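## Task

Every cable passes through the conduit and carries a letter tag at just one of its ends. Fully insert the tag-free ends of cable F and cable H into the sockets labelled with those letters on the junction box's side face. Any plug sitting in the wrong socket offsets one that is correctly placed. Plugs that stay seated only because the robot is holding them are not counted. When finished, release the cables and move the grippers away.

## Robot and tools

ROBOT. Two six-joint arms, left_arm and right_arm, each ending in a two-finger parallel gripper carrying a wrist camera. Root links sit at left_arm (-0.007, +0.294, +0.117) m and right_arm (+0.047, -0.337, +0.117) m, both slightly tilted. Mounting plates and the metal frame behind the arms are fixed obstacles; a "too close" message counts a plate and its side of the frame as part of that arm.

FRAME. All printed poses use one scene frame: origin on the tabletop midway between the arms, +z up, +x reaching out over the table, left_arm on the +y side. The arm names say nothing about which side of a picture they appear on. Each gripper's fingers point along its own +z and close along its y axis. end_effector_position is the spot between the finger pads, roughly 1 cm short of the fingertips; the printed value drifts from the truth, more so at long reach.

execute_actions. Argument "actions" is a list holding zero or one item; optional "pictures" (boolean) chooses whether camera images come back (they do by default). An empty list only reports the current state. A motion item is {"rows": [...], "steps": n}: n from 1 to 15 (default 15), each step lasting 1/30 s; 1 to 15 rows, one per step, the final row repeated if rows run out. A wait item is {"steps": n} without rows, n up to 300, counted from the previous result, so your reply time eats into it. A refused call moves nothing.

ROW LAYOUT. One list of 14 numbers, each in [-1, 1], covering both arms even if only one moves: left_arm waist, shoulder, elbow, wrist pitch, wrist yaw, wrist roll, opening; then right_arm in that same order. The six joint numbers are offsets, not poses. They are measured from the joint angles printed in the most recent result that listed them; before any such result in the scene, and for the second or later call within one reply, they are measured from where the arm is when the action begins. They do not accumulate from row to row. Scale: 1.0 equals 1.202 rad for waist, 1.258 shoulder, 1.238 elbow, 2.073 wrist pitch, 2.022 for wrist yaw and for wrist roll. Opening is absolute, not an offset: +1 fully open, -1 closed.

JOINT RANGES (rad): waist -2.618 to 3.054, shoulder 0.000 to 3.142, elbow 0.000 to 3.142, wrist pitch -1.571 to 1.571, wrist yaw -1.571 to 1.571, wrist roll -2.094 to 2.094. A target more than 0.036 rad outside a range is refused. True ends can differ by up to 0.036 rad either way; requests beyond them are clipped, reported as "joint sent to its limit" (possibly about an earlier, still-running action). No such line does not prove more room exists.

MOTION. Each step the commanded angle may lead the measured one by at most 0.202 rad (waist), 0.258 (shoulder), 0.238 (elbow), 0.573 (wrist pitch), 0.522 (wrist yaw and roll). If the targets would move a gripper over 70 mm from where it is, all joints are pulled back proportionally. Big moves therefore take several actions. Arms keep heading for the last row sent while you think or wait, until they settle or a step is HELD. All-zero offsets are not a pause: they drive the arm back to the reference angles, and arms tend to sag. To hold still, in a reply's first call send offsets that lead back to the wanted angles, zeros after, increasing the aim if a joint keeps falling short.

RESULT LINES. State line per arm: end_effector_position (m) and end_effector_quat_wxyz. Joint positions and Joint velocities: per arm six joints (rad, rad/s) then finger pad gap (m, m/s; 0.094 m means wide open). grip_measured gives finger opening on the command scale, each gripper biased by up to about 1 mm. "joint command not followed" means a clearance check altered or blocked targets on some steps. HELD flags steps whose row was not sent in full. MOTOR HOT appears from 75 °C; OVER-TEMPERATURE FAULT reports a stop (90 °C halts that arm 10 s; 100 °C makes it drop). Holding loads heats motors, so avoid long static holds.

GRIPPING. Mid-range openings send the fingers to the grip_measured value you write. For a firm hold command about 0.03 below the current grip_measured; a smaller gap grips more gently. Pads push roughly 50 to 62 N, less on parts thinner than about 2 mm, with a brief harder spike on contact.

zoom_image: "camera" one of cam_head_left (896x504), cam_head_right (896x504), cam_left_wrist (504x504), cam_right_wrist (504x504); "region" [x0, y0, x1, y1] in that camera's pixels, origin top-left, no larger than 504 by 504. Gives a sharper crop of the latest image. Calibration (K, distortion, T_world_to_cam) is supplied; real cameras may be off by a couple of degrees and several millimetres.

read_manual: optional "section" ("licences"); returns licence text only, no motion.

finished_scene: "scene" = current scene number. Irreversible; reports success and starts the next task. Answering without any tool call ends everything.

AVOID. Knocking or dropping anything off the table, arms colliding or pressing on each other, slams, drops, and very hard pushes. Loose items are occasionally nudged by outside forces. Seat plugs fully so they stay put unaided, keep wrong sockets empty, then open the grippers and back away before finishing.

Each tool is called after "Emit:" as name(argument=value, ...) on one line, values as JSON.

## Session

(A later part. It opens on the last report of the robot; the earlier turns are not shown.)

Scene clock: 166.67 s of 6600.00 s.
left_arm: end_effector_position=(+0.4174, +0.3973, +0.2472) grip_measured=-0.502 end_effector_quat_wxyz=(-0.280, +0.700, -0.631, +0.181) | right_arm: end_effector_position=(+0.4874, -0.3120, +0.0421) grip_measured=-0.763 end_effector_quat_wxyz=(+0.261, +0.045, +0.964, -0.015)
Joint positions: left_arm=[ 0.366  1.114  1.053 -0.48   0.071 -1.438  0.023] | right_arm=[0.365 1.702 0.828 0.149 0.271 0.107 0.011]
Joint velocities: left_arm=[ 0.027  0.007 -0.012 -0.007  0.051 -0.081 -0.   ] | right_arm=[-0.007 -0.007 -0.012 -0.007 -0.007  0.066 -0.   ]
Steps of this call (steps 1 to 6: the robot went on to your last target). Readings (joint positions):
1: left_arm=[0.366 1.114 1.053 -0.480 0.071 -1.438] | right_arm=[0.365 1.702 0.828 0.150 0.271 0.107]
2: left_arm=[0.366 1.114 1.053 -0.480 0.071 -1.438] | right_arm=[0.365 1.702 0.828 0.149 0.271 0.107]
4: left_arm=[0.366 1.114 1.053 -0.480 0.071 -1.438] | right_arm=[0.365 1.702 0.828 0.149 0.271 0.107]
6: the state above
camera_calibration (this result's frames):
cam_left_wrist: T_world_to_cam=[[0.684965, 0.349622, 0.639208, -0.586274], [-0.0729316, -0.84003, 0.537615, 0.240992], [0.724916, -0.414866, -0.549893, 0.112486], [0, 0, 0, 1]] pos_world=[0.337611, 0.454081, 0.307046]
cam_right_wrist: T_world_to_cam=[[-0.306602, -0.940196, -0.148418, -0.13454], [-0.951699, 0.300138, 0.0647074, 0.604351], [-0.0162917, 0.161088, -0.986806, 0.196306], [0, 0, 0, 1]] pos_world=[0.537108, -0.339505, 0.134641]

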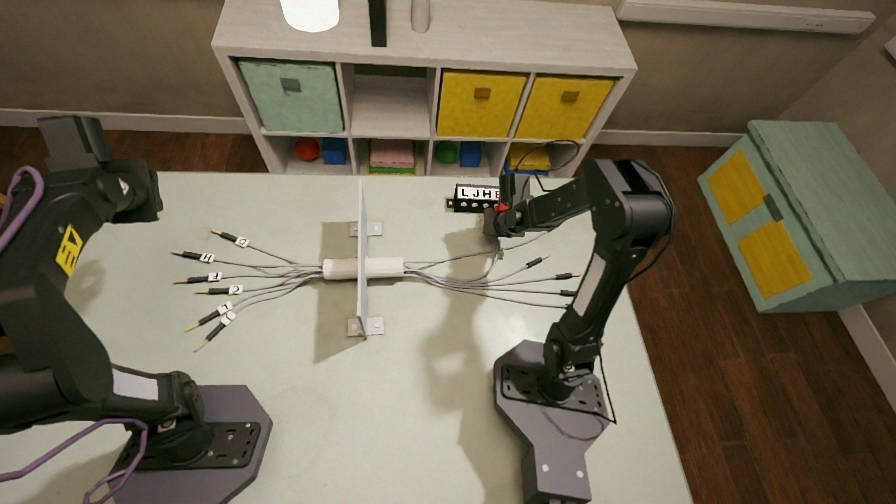

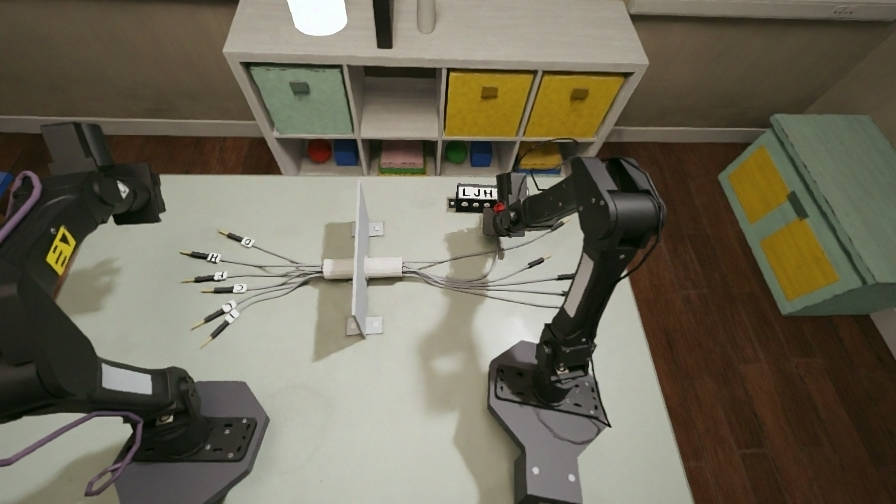

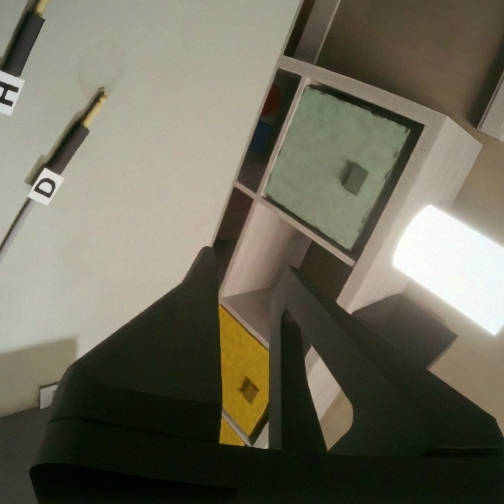

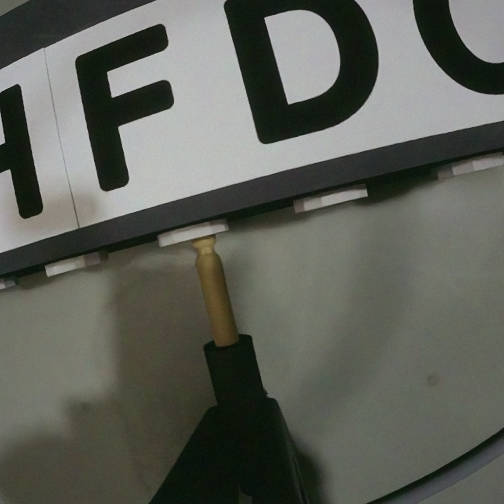

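Emit:
execute_actions(actions=[{"rows":[[0,0,0,0,0,0,-0.5,0,-0.02,-0.03,0.008,0,0,-0.8],[0,0,0,0,0,0,-0.5,0,-0.03,-0.045,0.012,0,0,-0.8],[0,0,0,0,0,0,-0.5,0,-0.04,-0.05,0.016,0,0,-0.8],[0,0,0,0,0,0,-0.5,0,-0.05,-0.05,0.02,0,0,-0.8],[0,0,0,0,0,0,-0.5,0,-0.065,-0.05,0.024,0,0,-0.8],[0,0,0,0,0,0,-0.5,0,-0.078,-0.05,0.024,0,0,-0.8]],"steps":15}], pictures=false)

Emit:
execute_actions(actions=[{"steps":6}])

Scene clock: 172.23 s of 6600.00 s.
left_arm: end_effector_position=(+0.4174, +0.3973, +0.2472) grip_measured=-0.502 end_effector_quat_wxyz=(-0.280, +0.700, -0.631, +0.181) | right_arm: end_effector_position=(+0.4836, -0.3153, +0.0577) grip_measured=-0.763 end_effector_quat_wxyz=(+0.283, +0.050, +0.958, -0.012)
Joint positions: left_arm=[ 0.366  1.114  1.053 -0.48   0.071 -1.438  0.023] | right_arm=[0.365 1.631 0.774 0.179 0.271 0.107 0.011]
Joint velocities: left_arm=[ 0.017 -0.002 -0.012  0.051 -0.022  0.051 -0.   ] | right_arm=[ 0.017 -0.002 -0.007 -0.081  0.007  0.022 -0.002]
Steps of this call (steps 1 to 15: the robot went on to your last target; steps 16 to 90: nothing new was sent; then 2.07 s passed at rest; steps 91 to 105: all 15 steps of this action). Readings (joint positions):
91: left_arm=[0.366 1.114 1.053 -0.480 0.071 -1.438] | right_arm=[0.365 1.702 0.825 0.151 0.271 0.107]
92: left_arm=[0.366 1.114 1.053 -0.480 0.071 -1.438] | right_arm=[0.365 1.700 0.818 0.157 0.271 0.107]
94: left_arm=[0.366 1.114 1.053 -0.480 0.071 -1.438] | right_arm=[0.365 1.691 0.796 0.163 0.271 0.107]
98: left_arm=[0.366 1.114 1.053 -0.480 0.071 -1.438] | right_arm=[0.365 1.653 0.774 0.163 0.271 0.107]
105: the state above

Scene clock: 172.43 s of 6600.00 s.
left_arm: end_effector_position=(+0.4174, +0.3973, +0.2472) grip_measured=-0.502 end_effector_quat_wxyz=(-0.280, +0.700, -0.631, +0.181) | right_arm: end_effector_position=(+0.4836, -0.3153, +0.0577) grip_measured=-0.763 end_effector_quat_wxyz=(+0.283, +0.050, +0.958, -0.012)
Joint positions: left_arm=[ 0.366  1.114  1.053 -0.48   0.071 -1.438  0.023] | right_arm=[0.365 1.631 0.774 0.179 0.271 0.107 0.011]
Joint velocities: left_arm=[-0.002  0.002 -0.002 -0.022 -0.007  0.022  0.   ] | right_arm=[ 0.002  0.017 -0.002 -0.007  0.007 -0.007 -0.001]
Steps of this call (steps 1 to 6: the robot went on to your last target). Readings (joint positions):
1: left_arm=[0.366 1.114 1.053 -0.480 0.071 -1.438] | right_arm=[0.365 1.631 0.774 0.179 0.271 0.107]
2: left_arm=[0.366 1.114 1.053 -0.480 0.071 -1.438] | right_arm=[0.365 1.631 0.774 0.179 0.271 0.107]
4: left_arm=[0.366 1.114 1.053 -0.480 0.071 -1.438] | right_arm=[0.365 1.631 0.774 0.179 0.271 0.107]
6: the state above
camera_calibration (this result's frames):
cam_left_wrist: T_world_to_cam=[[0.684965, 0.349622, 0.639208, -0.586274], [-0.0729316, -0.84003, 0.537615, 0.240992], [0.724916, -0.414866, -0.549893, 0.112486], [0, 0, 0, 1]] pos_world=[0.337611, 0.454081, 0.307046]
cam_right_wrist: T_world_to_cam=[[-0.307006, -0.936741, -0.168115, -0.134071], [-0.95124, 0.307567, 0.0233499, 0.605206], [0.0298337, 0.167086, -0.985491, 0.191717], [0, 0, 0, 1]] pos_world=[0.528816, -0.343765, 0.152264]

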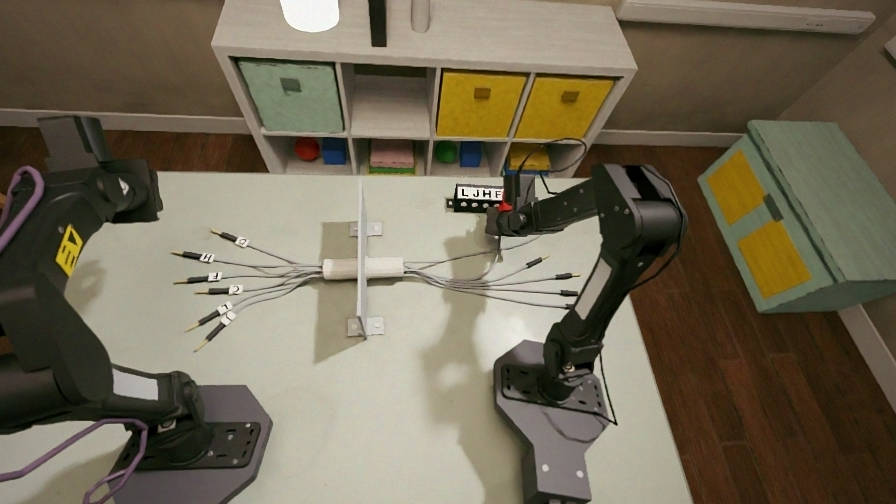

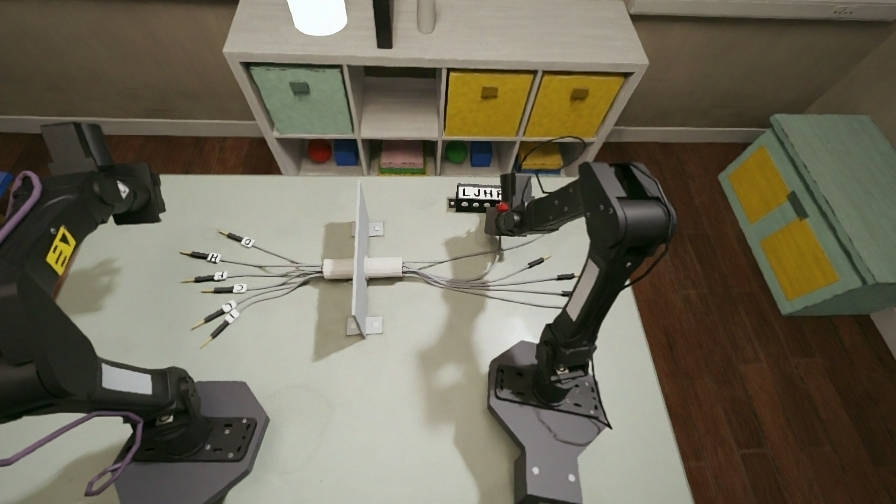

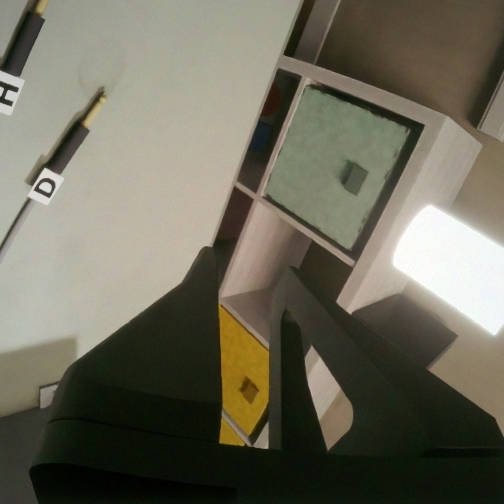

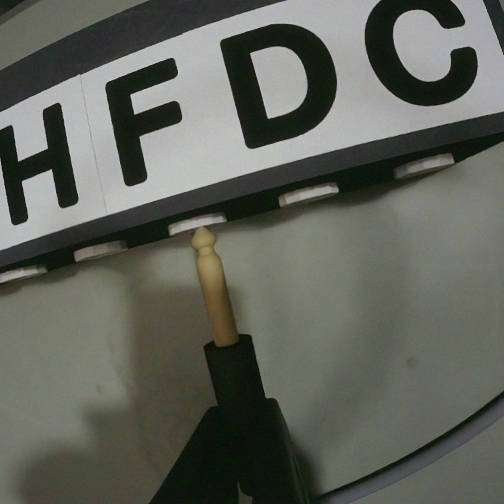

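Emit:
zoom_image(camera="cam_right_wrist", region=[130,180,290,290])

Region (130, 180, 290, 290) of cam_right_wrist's 504x504 image, scaled by 3.150, with more detail than that image has; it fills the top 346 rows of this view, and the rest is white.

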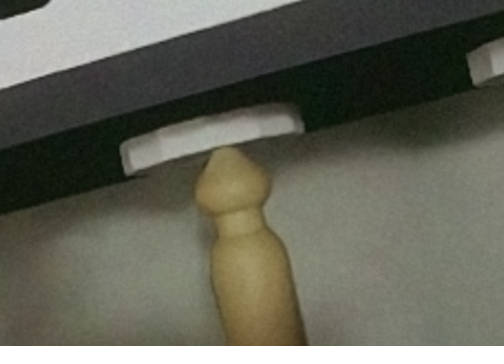

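Emit:
execute_actions(actions=[{"rows":[[0,0,0,0,0,0,-0.5,0,0,0.028,0.002,0,0,-0.8],[0,0,0,0,0,0,-0.5,-0.003,0.006,0.035,0.002,0,0,-0.8],[0,0,0,0,0,0,-0.5,-0.006,0.012,0.041,0.002,0,0,-0.8],[0,0,0,0,0,0,-0.5,-0.008,0.018,0.047,0.002,0,0,-0.8],[0,0,0,0,0,0,-0.5,-0.009,0.024,0.053,0.002,0,0,-0.8]],"steps":12}], pictures=false)

Emit:
execute_actions(actions=[{"steps":6}])

Scene clock: 174.37 s of 6600.00 s.
left_arm: end_effector_position=(+0.4174, +0.3972, +0.2472) grip_measured=-0.502 end_effector_quat_wxyz=(-0.280, +0.700, -0.631, +0.181) | right_arm: end_effector_position=(+0.4877, -0.3137, +0.0539) grip_measured=-0.763 end_effector_quat_wxyz=(+0.276, +0.048, +0.960, -0.012)
Joint positions: left_arm=[ 0.366  1.114  1.053 -0.48   0.072 -1.438  0.023] | right_arm=[0.365 1.657 0.804 0.159 0.269 0.107 0.011]
Joint velocities: left_arm=[-0.022 -0.012 -0.002  0.007  0.022 -0.007  0.   ] | right_arm=[-0.012  0.002  0.022 -0.051 -0.095  0.037  0.   ]
Steps of this call (steps 1 to 15: the robot went on to your last target; steps 16 to 46: nothing new was sent; steps 47 to 58: all 12 steps of this action). Readings (joint positions):
47: left_arm=[0.366 1.114 1.053 -0.480 0.071 -1.438] | right_arm=[0.365 1.631 0.774 0.179 0.271 0.107]
48: left_arm=[0.366 1.114 1.053 -0.480 0.071 -1.438] | right_arm=[0.365 1.631 0.774 0.179 0.271 0.107]
50: left_arm=[0.366 1.114 1.053 -0.480 0.071 -1.438] | right_arm=[0.365 1.633 0.780 0.171 0.271 0.107]
54: left_arm=[0.366 1.114 1.053 -0.480 0.072 -1.438] | right_arm=[0.365 1.654 0.800 0.159 0.271 0.107]
58: the state above

Scene clock: 174.57 s of 6600.00 s.
left_arm: end_effector_position=(+0.4174, +0.3972, +0.2472) grip_measured=-0.502 end_effector_quat_wxyz=(-0.280, +0.700, -0.631, +0.181) | right_arm: end_effector_position=(+0.4877, -0.3137, +0.0539) grip_measured=-0.763 end_effector_quat_wxyz=(+0.276, +0.048, +0.960, -0.012)
Joint positions: left_arm=[ 0.366  1.114  1.053 -0.48   0.072 -1.438  0.023] | right_arm=[0.365 1.657 0.804 0.159 0.269 0.107 0.011]
Joint velocities: left_arm=[ 0.017  0.002 -0.012  0.081 -0.007 -0.022 -0.001] | right_arm=[ 0.002  0.017 -0.007  0.007 -0.007  0.007 -0.001]
Steps of this call (steps 1 to 6: the robot went on to your last target). Readings (joint positions):
1: left_arm=[0.366 1.114 1.053 -0.480 0.072 -1.438] | right_arm=[0.365 1.657 0.804 0.159 0.269 0.107]
2: left_arm=[0.366 1.114 1.053 -0.480 0.072 -1.438] | right_arm=[0.365 1.657 0.804 0.159 0.269 0.107]
4: left_arm=[0.366 1.114 1.053 -0.480 0.072 -1.438] | right_arm=[0.365 1.657 0.804 0.159 0.269 0.107]
6: the state above
camera_calibration (this result's frames):
cam_left_wrist: T_world_to_cam=[[0.685006, 0.349642, 0.639153, -0.586273], [-0.0731692, -0.839857, 0.537853, 0.24091], [0.724854, -0.415199, -0.549724, 0.112562], [0, 0, 0, 1]] pos_world=[0.337637, 0.454052, 0.307023]
cam_right_wrist: T_world_to_cam=[[-0.305849, -0.937942, -0.163465, -0.133138], [-0.95197, 0.303881, 0.0375384, 0.607074], [0.0144652, 0.167095, -0.985835, 0.195054], [0, 0, 0, 1]] pos_world=[0.534375, -0.341946, 0.147739]

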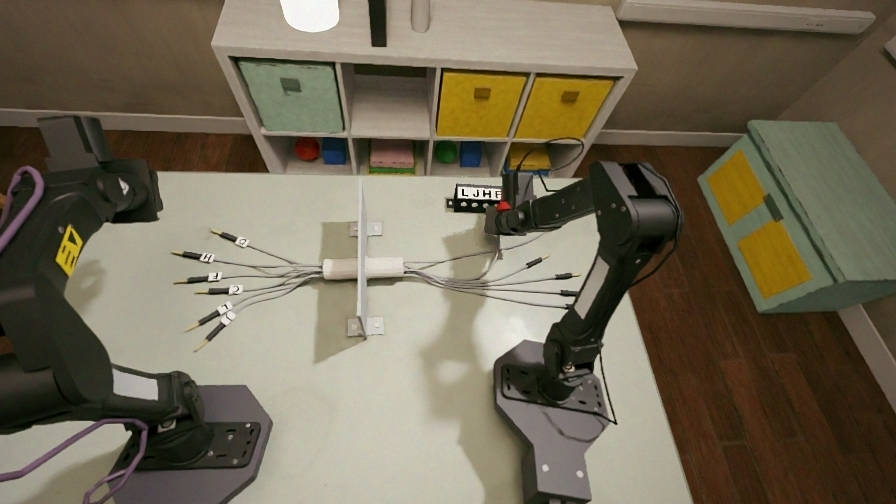

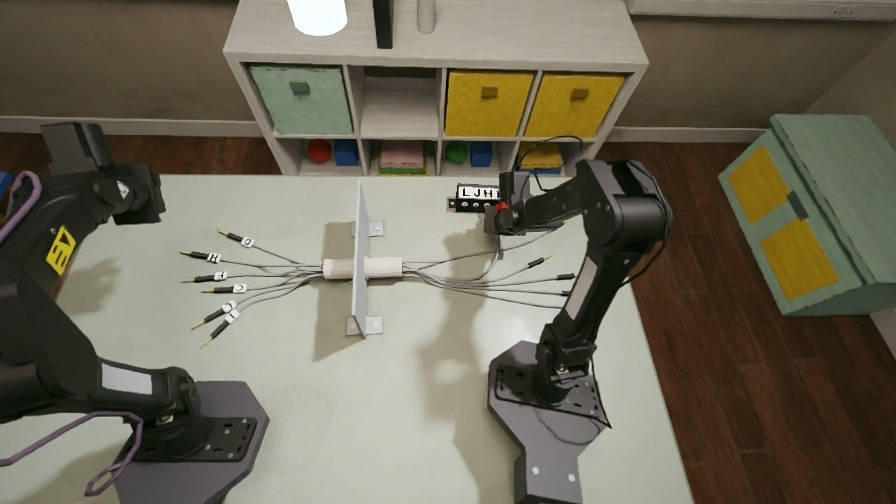

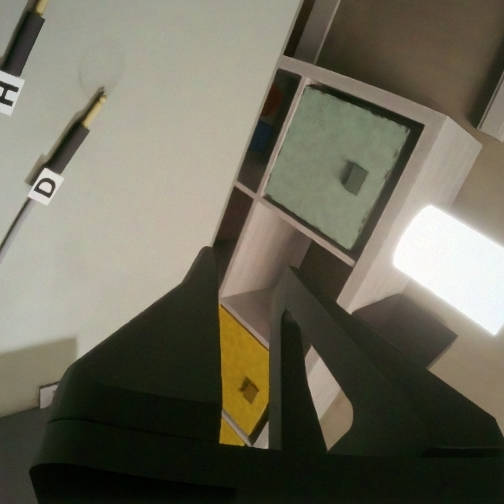

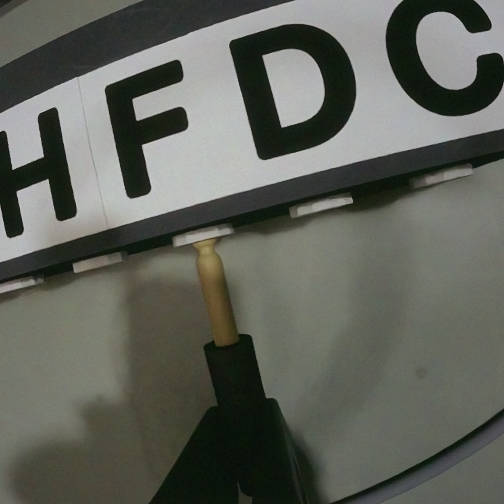

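Emit:
execute_actions(actions=[{"rows":[[0,0,0,0,0,0,-0.5,0,0,0.028,0.01,0,0,-0.8],[0,0,0,0,0,0,-0.5,-0.004,0.006,0.035,0.01,0,0,-0.8],[0,0,0,0,0,0,-0.5,-0.007,0.011,0.041,0.01,0,0,-0.8],[0,0,0,0,0,0,-0.5,-0.009,0.016,0.047,0.01,0,0,-0.8],[0,0,0,0,0,0,-0.5,-0.011,0.02,0.053,0.01,0,0,-0.8]],"steps":12}], pictures=false)

Emit:
execute_actions(actions=[{"steps":6}])

Scene clock: 175.90 s of 6600.00 s.
left_arm: end_effector_position=(+0.4174, +0.3972, +0.2472) grip_measured=-0.502 end_effector_quat_wxyz=(-0.280, +0.700, -0.631, +0.181) | right_arm: end_effector_position=(+0.4941, -0.3141, +0.0531) grip_measured=-0.763 end_effector_quat_wxyz=(+0.277, +0.050, +0.960, -0.013)
Joint positions: left_arm=[ 0.366  1.114  1.053 -0.48   0.072 -1.438  0.023] | right_arm=[0.362 1.675 0.83  0.154 0.269 0.107 0.011]
Joint velocities: left_arm=[ 0.002  0.002  0.002 -0.066  0.037 -0.037 -0.   ] | right_arm=[-0.007 -0.012  0.017  0.007  0.007 -0.007 -0.001]
Steps of this call (steps 1 to 15: the robot went on to your last target; steps 16 to 28: nothing new was sent; steps 29 to 40: all 12 steps of this action). Readings (joint positions):
29: left_arm=[0.366 1.114 1.053 -0.480 0.072 -1.438] | right_arm=[0.365 1.657 0.804 0.159 0.269 0.107]
30: left_arm=[0.366 1.114 1.053 -0.480 0.072 -1.438] | right_arm=[0.365 1.657 0.804 0.159 0.269 0.107]
32: left_arm=[0.366 1.114 1.053 -0.480 0.072 -1.438] | right_arm=[0.365 1.660 0.811 0.158 0.269 0.107]
36: left_arm=[0.366 1.114 1.053 -0.480 0.072 -1.438] | right_arm=[0.362 1.675 0.830 0.155 0.269 0.107]
40: the state above

Scene clock: 176.10 s of 6600.00 s.
left_arm: end_effector_position=(+0.4174, +0.3972, +0.2472) grip_measured=-0.502 end_effector_quat_wxyz=(-0.280, +0.700, -0.631, +0.181) | right_arm: end_effector_position=(+0.4941, -0.3141, +0.0531) grip_measured=-0.763 end_effector_quat_wxyz=(+0.277, +0.050, +0.960, -0.013)
Joint positions: left_arm=[ 0.366  1.114  1.053 -0.48   0.072 -1.438  0.023] | right_arm=[0.362 1.675 0.83  0.154 0.269 0.107 0.011]
Joint velocities: left_arm=[-0.022 -0.002  0.002 -0.051 -0.022  0.022 -0.   ] | right_arm=[-0.007 -0.007 -0.007  0.022  0.007 -0.007  0.   ]
Steps of this call (steps 1 to 6: the robot went on to your last target). Readings (joint positions):
1: left_arm=[0.366 1.114 1.053 -0.480 0.072 -1.438] | right_arm=[0.362 1.675 0.830 0.154 0.269 0.107]
2: left_arm=[0.366 1.114 1.053 -0.480 0.072 -1.438] | right_arm=[0.362 1.675 0.830 0.154 0.269 0.107]
4: left_arm=[0.366 1.114 1.053 -0.480 0.072 -1.438] | right_arm=[0.362 1.675 0.830 0.154 0.269 0.107]
6: the state above
camera_calibration (this result's frames):
cam_left_wrist: T_world_to_cam=[[0.685006, 0.349642, 0.639153, -0.586273], [-0.0731692, -0.839857, 0.537853, 0.24091], [0.724854, -0.415199, -0.549724, 0.112562], [0, 0, 0, 1]] pos_world=[0.337637, 0.454052, 0.307023]
cam_right_wrist: T_world_to_cam=[[-0.308599, -0.937055, -0.163383, -0.130017], [-0.951043, 0.307006, 0.0355564, 0.613965], [0.0168412, 0.166357, -0.985922, 0.192903], [0, 0, 0, 1]] pos_world=[0.540535, -0.342415, 0.147114]

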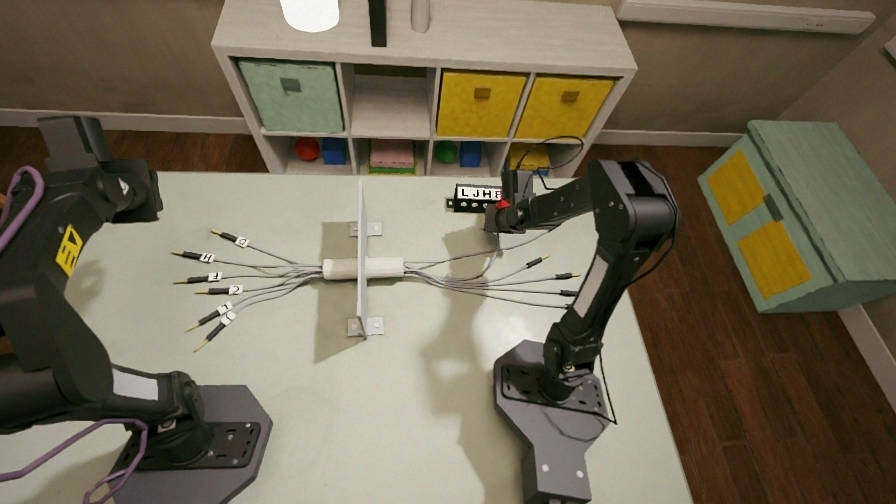

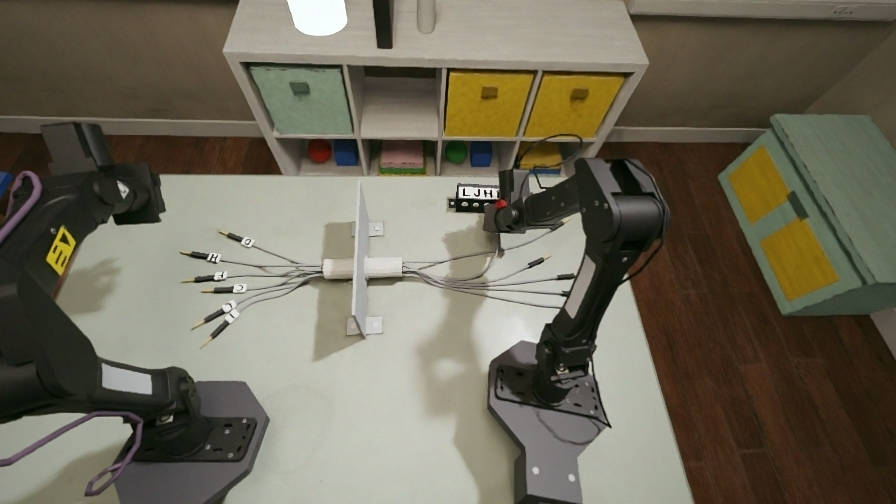

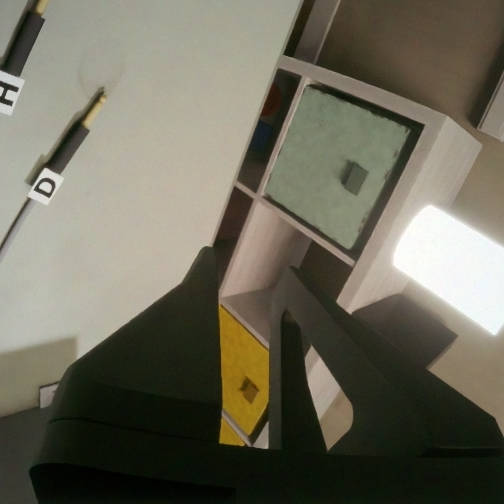

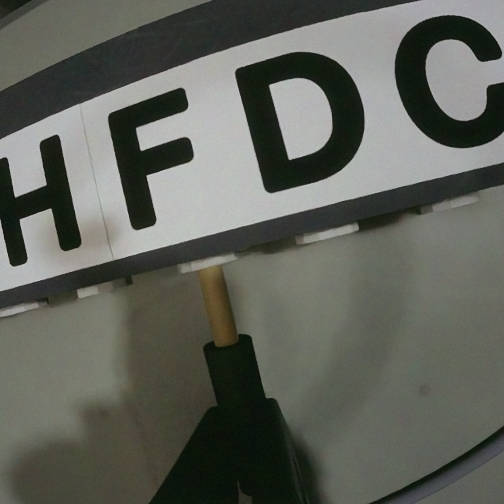

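Going in. Continue with larger steps (~17 mm left).

Emit:
execute_actions(actions=[{"rows":[[0,0,0,0,0,0,-0.5,0,0,0.028,0.008,0,0,-0.8],[0,0,0,0,0,0,-0.5,-0.004,0.006,0.036,0.008,0,0,-0.8],[0,0,0,0,0,0,-0.5,-0.007,0.011,0.044,0.007,0,0,-0.8],[0,0,0,0,0,0,-0.5,-0.01,0.016,0.052,0.006,0,0,-0.8],[0,0,0,0,0,0,-0.5,-0.013,0.021,0.06,0.005,0,0,-0.8],[0,0,0,0,0,0,-0.5,-0.015,0.026,0.068,0.004,0,0,-0.8],[0,0,0,0,0,0,-0.5,-0.017,0.031,0.076,0.003,0,0,-0.8],[0,0,0,0,0,0,-0.5,-0.019,0.036,0.084,0.002,0,0,-0.8]],"steps":15}], pictures=false)

Emit:
execute_actions(actions=[{"steps":6}])

Scene clock: 177.43 s of 6600.00 s.
left_arm: end_effector_position=(+0.4174, +0.3972, +0.2472) grip_measured=-0.502 end_effector_quat_wxyz=(-0.280, +0.700, -0.631, +0.181) | right_arm: end_effector_position=(+0.4950, -0.3148, +0.0526) grip_measured=-0.763 end_effector_quat_wxyz=(+0.255, +0.046, +0.966, -0.017)
Joint positions: left_arm=[ 0.366  1.114  1.053 -0.48   0.072 -1.438  0.023] | right_arm=[0.361 1.686 0.881 0.068 0.271 0.107 0.011]
Joint velocities: left_arm=[-0.002 -0.022 -0.002  0.037  0.022 -0.081 -0.   ] | right_arm=[ 0.002  0.002 -0.007 -0.066 -0.051 -0.007  0.   ]
Steps of this call (steps 1 to 15: the robot went on to your last target; steps 16 to 25: nothing new was sent; steps 26 to 40: all 15 steps of this action). Readings (joint positions):
26: left_arm=[0.366 1.114 1.053 -0.480 0.072 -1.438] | right_arm=[0.362 1.675 0.830 0.154 0.269 0.107]
27: left_arm=[0.366 1.114 1.053 -0.480 0.072 -1.438] | right_arm=[0.362 1.675 0.830 0.154 0.269 0.107]
29: left_arm=[0.366 1.114 1.053 -0.480 0.072 -1.438] | right_arm=[0.362 1.676 0.837 0.144 0.269 0.107]
33: left_arm=[0.366 1.114 1.053 -0.480 0.072 -1.438] | right_arm=[0.361 1.683 0.863 0.100 0.271 0.107]
40: the state above

Scene clock: 177.63 s of 6600.00 s.
left_arm: end_effector_position=(+0.4175, +0.3971, +0.2472) grip_measured=-0.502 end_effector_quat_wxyz=(-0.280, +0.700, -0.631, +0.181) | right_arm: end_effector_position=(+0.4949, -0.3148, +0.0524) grip_measured=-0.763 end_effector_quat_wxyz=(+0.255, +0.046, +0.966, -0.017)
Joint positions: left_arm=[ 0.366  1.114  1.053 -0.48   0.072 -1.438  0.023] | right_arm=[0.361 1.686 0.882 0.066 0.271 0.107 0.011]
Joint velocities: left_arm=[-0.002  0.012  0.002 -0.022  0.066 -0.007 -0.001] | right_arm=[ 0.002 -0.012  0.007 -0.022 -0.022  0.051 -0.   ]
Steps of this call (steps 1 to 6: the robot went on to your last target). Readings (joint positions):
1: left_arm=[0.366 1.114 1.053 -0.480 0.072 -1.438] | right_arm=[0.361 1.686 0.881 0.067 0.271 0.107]
2: left_arm=[0.366 1.114 1.053 -0.480 0.072 -1.438] | right_arm=[0.361 1.686 0.881 0.067 0.271 0.107]
4: left_arm=[0.366 1.114 1.053 -0.480 0.072 -1.438] | right_arm=[0.361 1.686 0.882 0.067 0.271 0.107]
6: the state above
camera_calibration (this result's frames):
cam_left_wrist: T_world_to_cam=[[0.685047, 0.349663, 0.639099, -0.586272], [-0.0734068, -0.839684, 0.538091, 0.240828], [0.724791, -0.415532, -0.549555, 0.112639], [0, 0, 0, 1]] pos_world=[0.337663, 0.454022, 0.307]
cam_right_wrist: T_world_to_cam=[[-0.310253, -0.940162, -0.140852, -0.131936], [-0.950189, 0.302043, 0.0768889, 0.610832], [-0.0297448, 0.157691, -0.987041, 0.212725], [0, 0, 0, 1]] pos_world=[0.545799, -0.342083, 0.144419]

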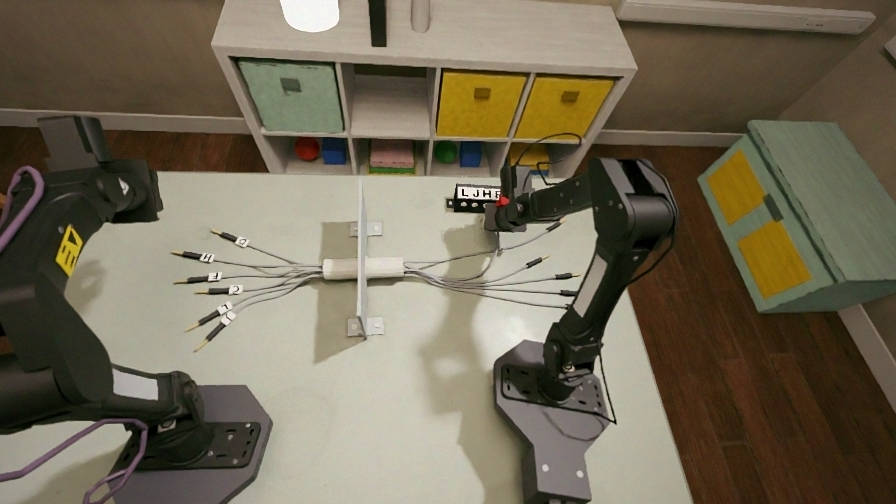

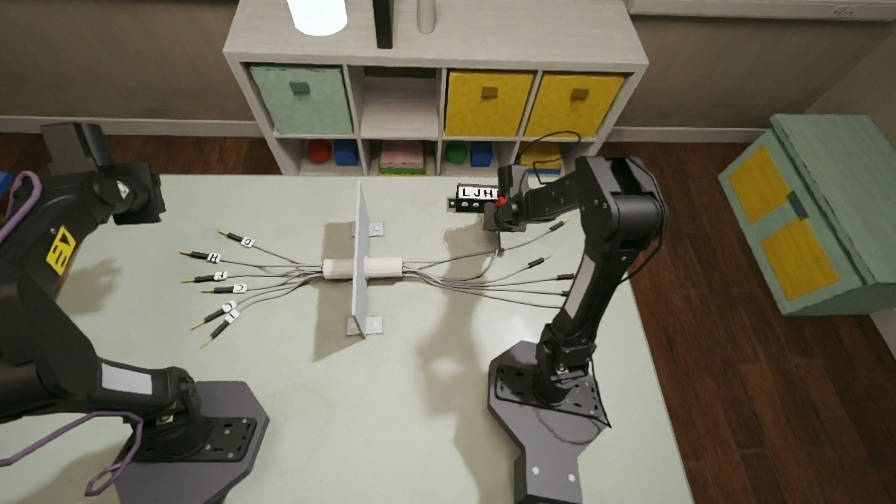

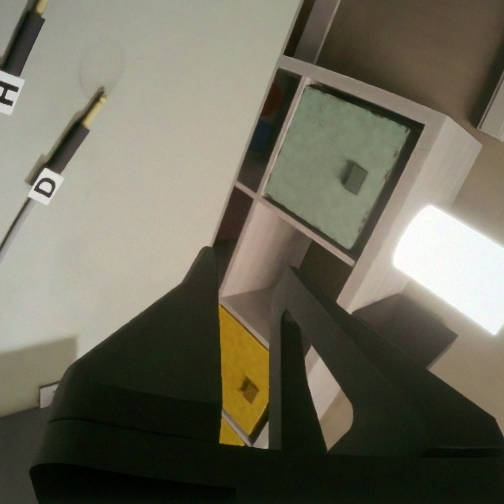

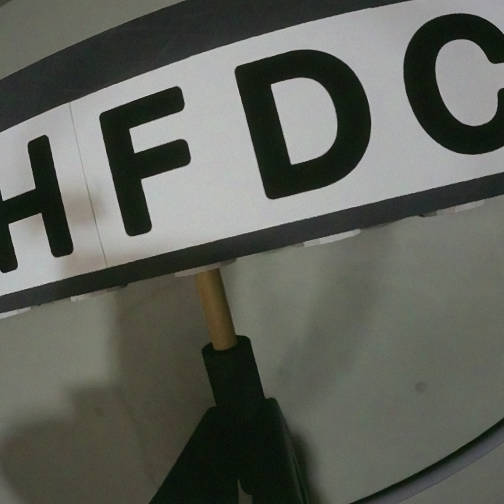

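Emit:
execute_actions(actions=[{"rows":[[0,0,0,0,0,0,-0.5,0,0,0.01,0.02,0,0,-0.86],[0,0,0,0,0,0,-0.5,0,0,0.01,0.035,0,0,-0.86],[0,0,0,0,0,0,-0.5,0,0,0.01,0.05,0,0,-0.86],[0,0,0,0,0,0,-0.5,0,0.005,0.01,0.065,0,0,-0.86],[0,0,0,0,0,0,-0.5,0,0.01,0.01,0.08,0,0,-0.86],[0,0,0,0,0,0,-0.5,0,0.015,0.01,0.095,0,0,-0.86],[0,0,0,0,0,0,-0.5,0,0.015,0.01,0.11,0,0,-0.86]],"steps":15}], pictures=false)

Emit:
execute_actions(actions=[{"steps":6}])

Scene clock: 179.63 s of 6600.00 s.
left_arm: end_effector_position=(+0.4175, +0.3971, +0.2472) grip_measured=-0.502 end_effector_quat_wxyz=(-0.280, +0.700, -0.631, +0.181) | right_arm: end_effector_position=(+0.4957, -0.3149, +0.0525) grip_measured=-0.763 end_effector_quat_wxyz=(+0.261, +0.047, +0.964, -0.017)
Joint positions: left_arm=[ 0.366  1.114  1.053 -0.48   0.072 -1.438  0.023] | right_arm=[0.361 1.686 0.873 0.088 0.272 0.107 0.011]
Joint velocities: left_arm=[-0.022  0.012 -0.017 -0.007 -0.022  0.022 -0.   ] | right_arm=[ 0.002  0.012 -0.007 -0.022 -0.022 -0.022 -0.001]
Steps of this call (steps 1 to 15: the robot went on to your last target; steps 16 to 45: nothing new was sent; steps 46 to 60: all 15 steps of this action). Readings (joint positions):
46: left_arm=[0.366 1.114 1.053 -0.480 0.072 -1.438] | right_arm=[0.361 1.686 0.882 0.064 0.271 0.107]
47: left_arm=[0.366 1.114 1.053 -0.480 0.072 -1.438] | right_arm=[0.361 1.686 0.882 0.064 0.271 0.107]
49: left_arm=[0.366 1.114 1.053 -0.480 0.072 -1.438] | right_arm=[0.361 1.686 0.882 0.067 0.271 0.107]
53: left_arm=[0.366 1.114 1.053 -0.480 0.072 -1.438] | right_arm=[0.361 1.686 0.878 0.077 0.271 0.107]
60: the state above

Scene clock: 179.83 s of 6600.00 s.
left_arm: end_effector_position=(+0.4175, +0.3971, +0.2472) grip_measured=-0.502 end_effector_quat_wxyz=(-0.280, +0.700, -0.631, +0.181) | right_arm: end_effector_position=(+0.4958, -0.3149, +0.0526) grip_measured=-0.763 end_effector_quat_wxyz=(+0.261, +0.047, +0.964, -0.017)
Joint positions: left_arm=[ 0.366  1.114  1.053 -0.48   0.072 -1.438  0.023] | right_arm=[0.361 1.686 0.873 0.088 0.272 0.107 0.011]
Joint velocities: left_arm=[-0.002 -0.007  0.012  0.022  0.037 -0.037 -0.   ] | right_arm=[-0.007 -0.012 -0.002 -0.066  0.037  0.037 -0.   ]
Steps of this call (steps 1 to 6: the robot went on to your last target). Readings (joint positions):
1: left_arm=[0.366 1.114 1.053 -0.480 0.072 -1.438] | right_arm=[0.361 1.686 0.873 0.088 0.272 0.107]
2: left_arm=[0.366 1.114 1.053 -0.480 0.072 -1.438] | right_arm=[0.361 1.686 0.873 0.088 0.272 0.107]
4: left_arm=[0.366 1.114 1.053 -0.480 0.072 -1.438] | right_arm=[0.361 1.686 0.873 0.088 0.272 0.107]
6: the state above
camera_calibration (this result's frames):
cam_left_wrist: T_world_to_cam=[[0.685047, 0.349663, 0.639099, -0.586272], [-0.0734068, -0.839684, 0.538091, 0.240828], [0.724791, -0.415532, -0.549555, 0.112639], [0, 0, 0, 1]] pos_world=[0.337663, 0.454022, 0.307]
cam_right_wrist: T_world_to_cam=[[-0.310893, -0.939206, -0.145728, -0.130788], [-0.950296, 0.304458, 0.0651348, 0.613146], [-0.0168069, 0.158735, -0.987178, 0.206792], [0, 0, 0, 1]] pos_world=[0.545485, -0.342339, 0.145144]

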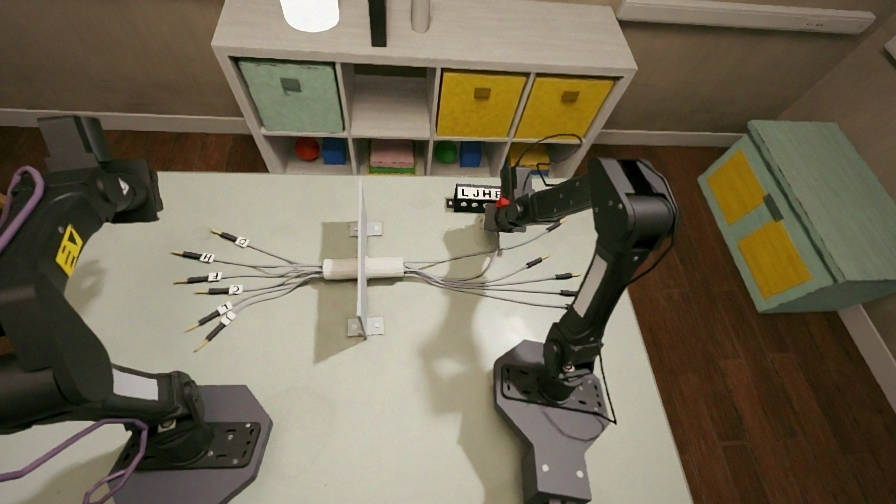

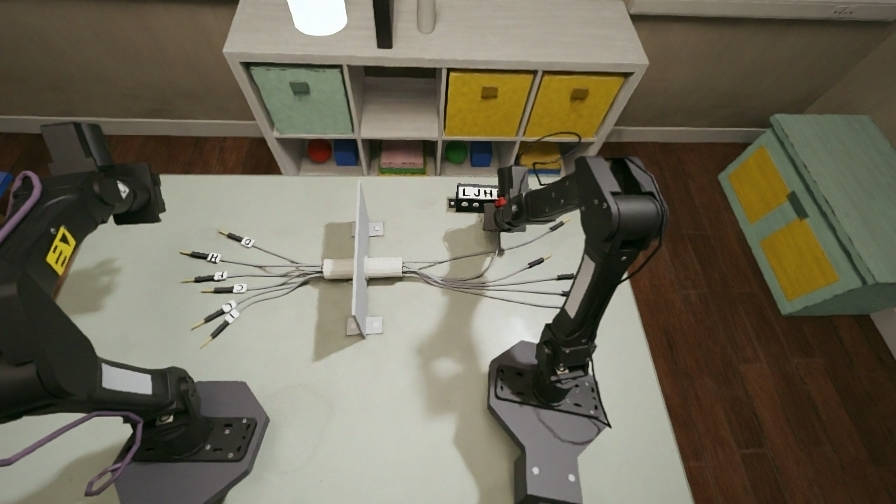

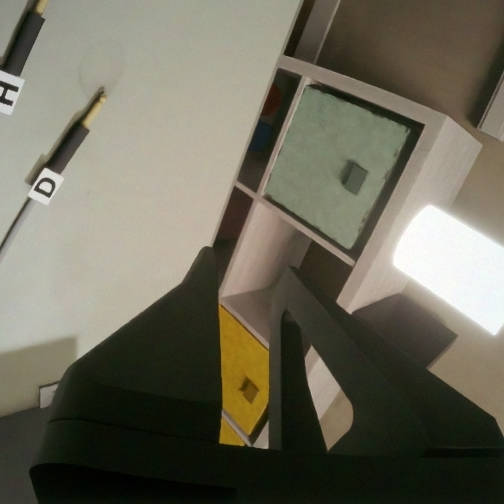

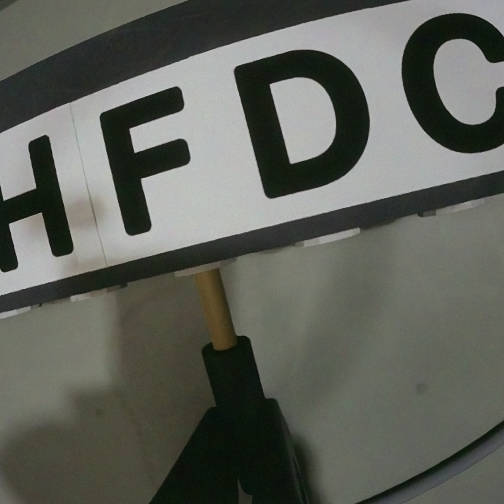

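Emit:
execute_actions(actions=[{"rows":[[0,0,0,0,0,0,-0.5,0.005,-0.01,-0.015,0.015,0,0,-0.86],[0,0,0,0,0,0,-0.5,0.01,-0.02,-0.03,0.03,0,0,-0.86],[0,0,0,0,0,0,-0.5,0.015,-0.033,-0.045,0.04,0,0,-0.86],[0,0,0,0,0,0,-0.5,0.021,-0.033,-0.045,0.045,0,0,-0.86]],"steps":15}], pictures=false)

Emit:
execute_actions(actions=[{"steps":6}])

Scene clock: 182.20 s of 6600.00 s.
left_arm: end_effector_position=(+0.4175, +0.3971, +0.2472) grip_measured=-0.502 end_effector_quat_wxyz=(-0.280, +0.700, -0.631, +0.181) | right_arm: end_effector_position=(+0.4939, -0.3141, +0.0529) grip_measured=-0.763 end_effector_quat_wxyz=(+0.276, +0.050, +0.960, -0.015)
Joint positions: left_arm=[ 0.366  1.114  1.053 -0.48   0.072 -1.438  0.023] | right_arm=[0.364 1.677 0.832 0.151 0.274 0.107 0.011]
Joint velocities: left_arm=[-0.002 -0.002 -0.017 -0.022 -0.007 -0.051 -0.001] | right_arm=[-0.002  0.002  0.002  0.051 -0.095  0.051 -0.   ]
Steps of this call (steps 1 to 15: the robot went on to your last target; steps 16 to 56: nothing new was sent; steps 57 to 71: all 15 steps of this action). Readings (joint positions):
57: left_arm=[0.366 1.114 1.053 -0.480 0.072 -1.438] | right_arm=[0.361 1.685 0.869 0.085 0.272 0.107]
58: left_arm=[0.366 1.114 1.053 -0.480 0.072 -1.438] | right_arm=[0.361 1.682 0.866 0.089 0.271 0.107]
60: left_arm=[0.366 1.114 1.053 -0.480 0.072 -1.438] | right_arm=[0.362 1.677 0.848 0.118 0.271 0.107]
64: left_arm=[0.366 1.114 1.053 -0.480 0.072 -1.438] | right_arm=[0.364 1.677 0.835 0.146 0.273 0.107]
71: the state above

Scene clock: 182.40 s of 6600.00 s.
left_arm: end_effector_position=(+0.4175, +0.3971, +0.2472) grip_measured=-0.502 end_effector_quat_wxyz=(-0.280, +0.700, -0.631, +0.181) | right_arm: end_effector_position=(+0.4940, -0.3141, +0.0529) grip_measured=-0.763 end_effector_quat_wxyz=(+0.276, +0.050, +0.960, -0.015)
Joint positions: left_arm=[ 0.366  1.114  1.053 -0.48   0.072 -1.438  0.023] | right_arm=[0.364 1.677 0.832 0.151 0.274 0.107 0.011]
Joint velocities: left_arm=[-0.012  0.002 -0.012 -0.022 -0.007 -0.051 -0.001] | right_arm=[-0.007 -0.012 -0.022 -0.022 -0.022 -0.022 -0.001]
Steps of this call (steps 1 to 6: the robot went on to your last target). Readings (joint positions):
1: left_arm=[0.366 1.114 1.053 -0.480 0.072 -1.438] | right_arm=[0.364 1.677 0.832 0.151 0.274 0.107]
2: left_arm=[0.366 1.114 1.053 -0.480 0.072 -1.438] | right_arm=[0.364 1.677 0.832 0.151 0.274 0.107]
4: left_arm=[0.366 1.114 1.053 -0.480 0.072 -1.438] | right_arm=[0.364 1.677 0.832 0.151 0.274 0.107]
6: the state above
camera_calibration (this result's frames):
cam_left_wrist: T_world_to_cam=[[0.685047, 0.349663, 0.639099, -0.586272], [-0.0734068, -0.839684, 0.538091, 0.240828], [0.724791, -0.415532, -0.549555, 0.112639], [0, 0, 0, 1]] pos_world=[0.337663, 0.454022, 0.307]
cam_right_wrist: T_world_to_cam=[[-0.309502, -0.937564, -0.158691, -0.130081], [-0.950785, 0.307704, 0.0364072, 0.613966], [0.014696, 0.16215, -0.986657, 0.192478], [0, 0, 0, 1]] pos_world=[0.540661, -0.342089, 0.146914]

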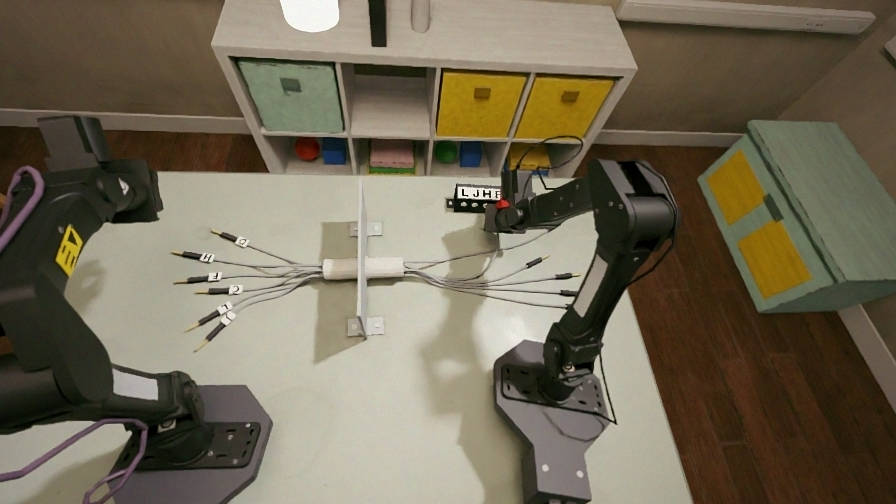

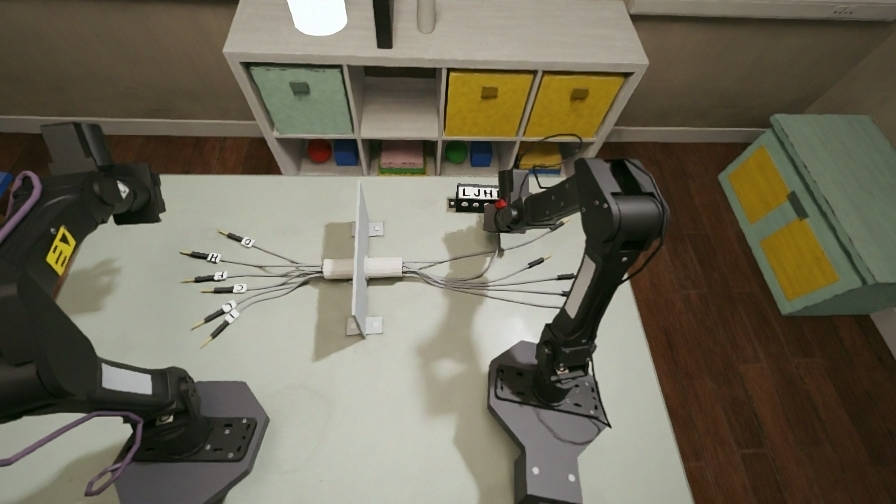

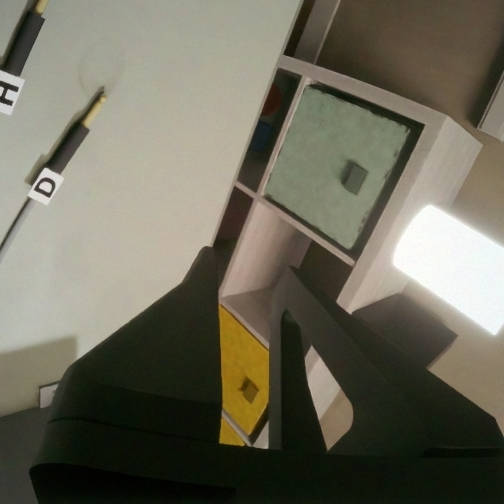

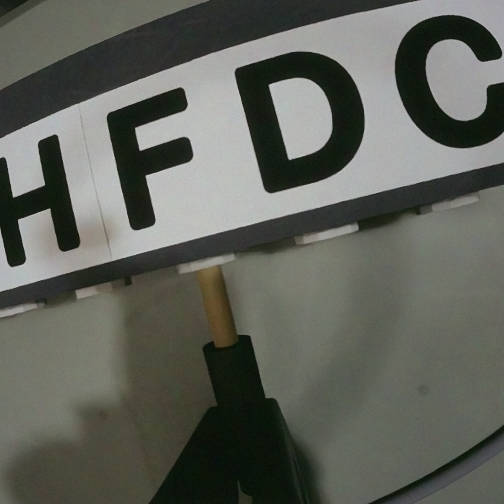

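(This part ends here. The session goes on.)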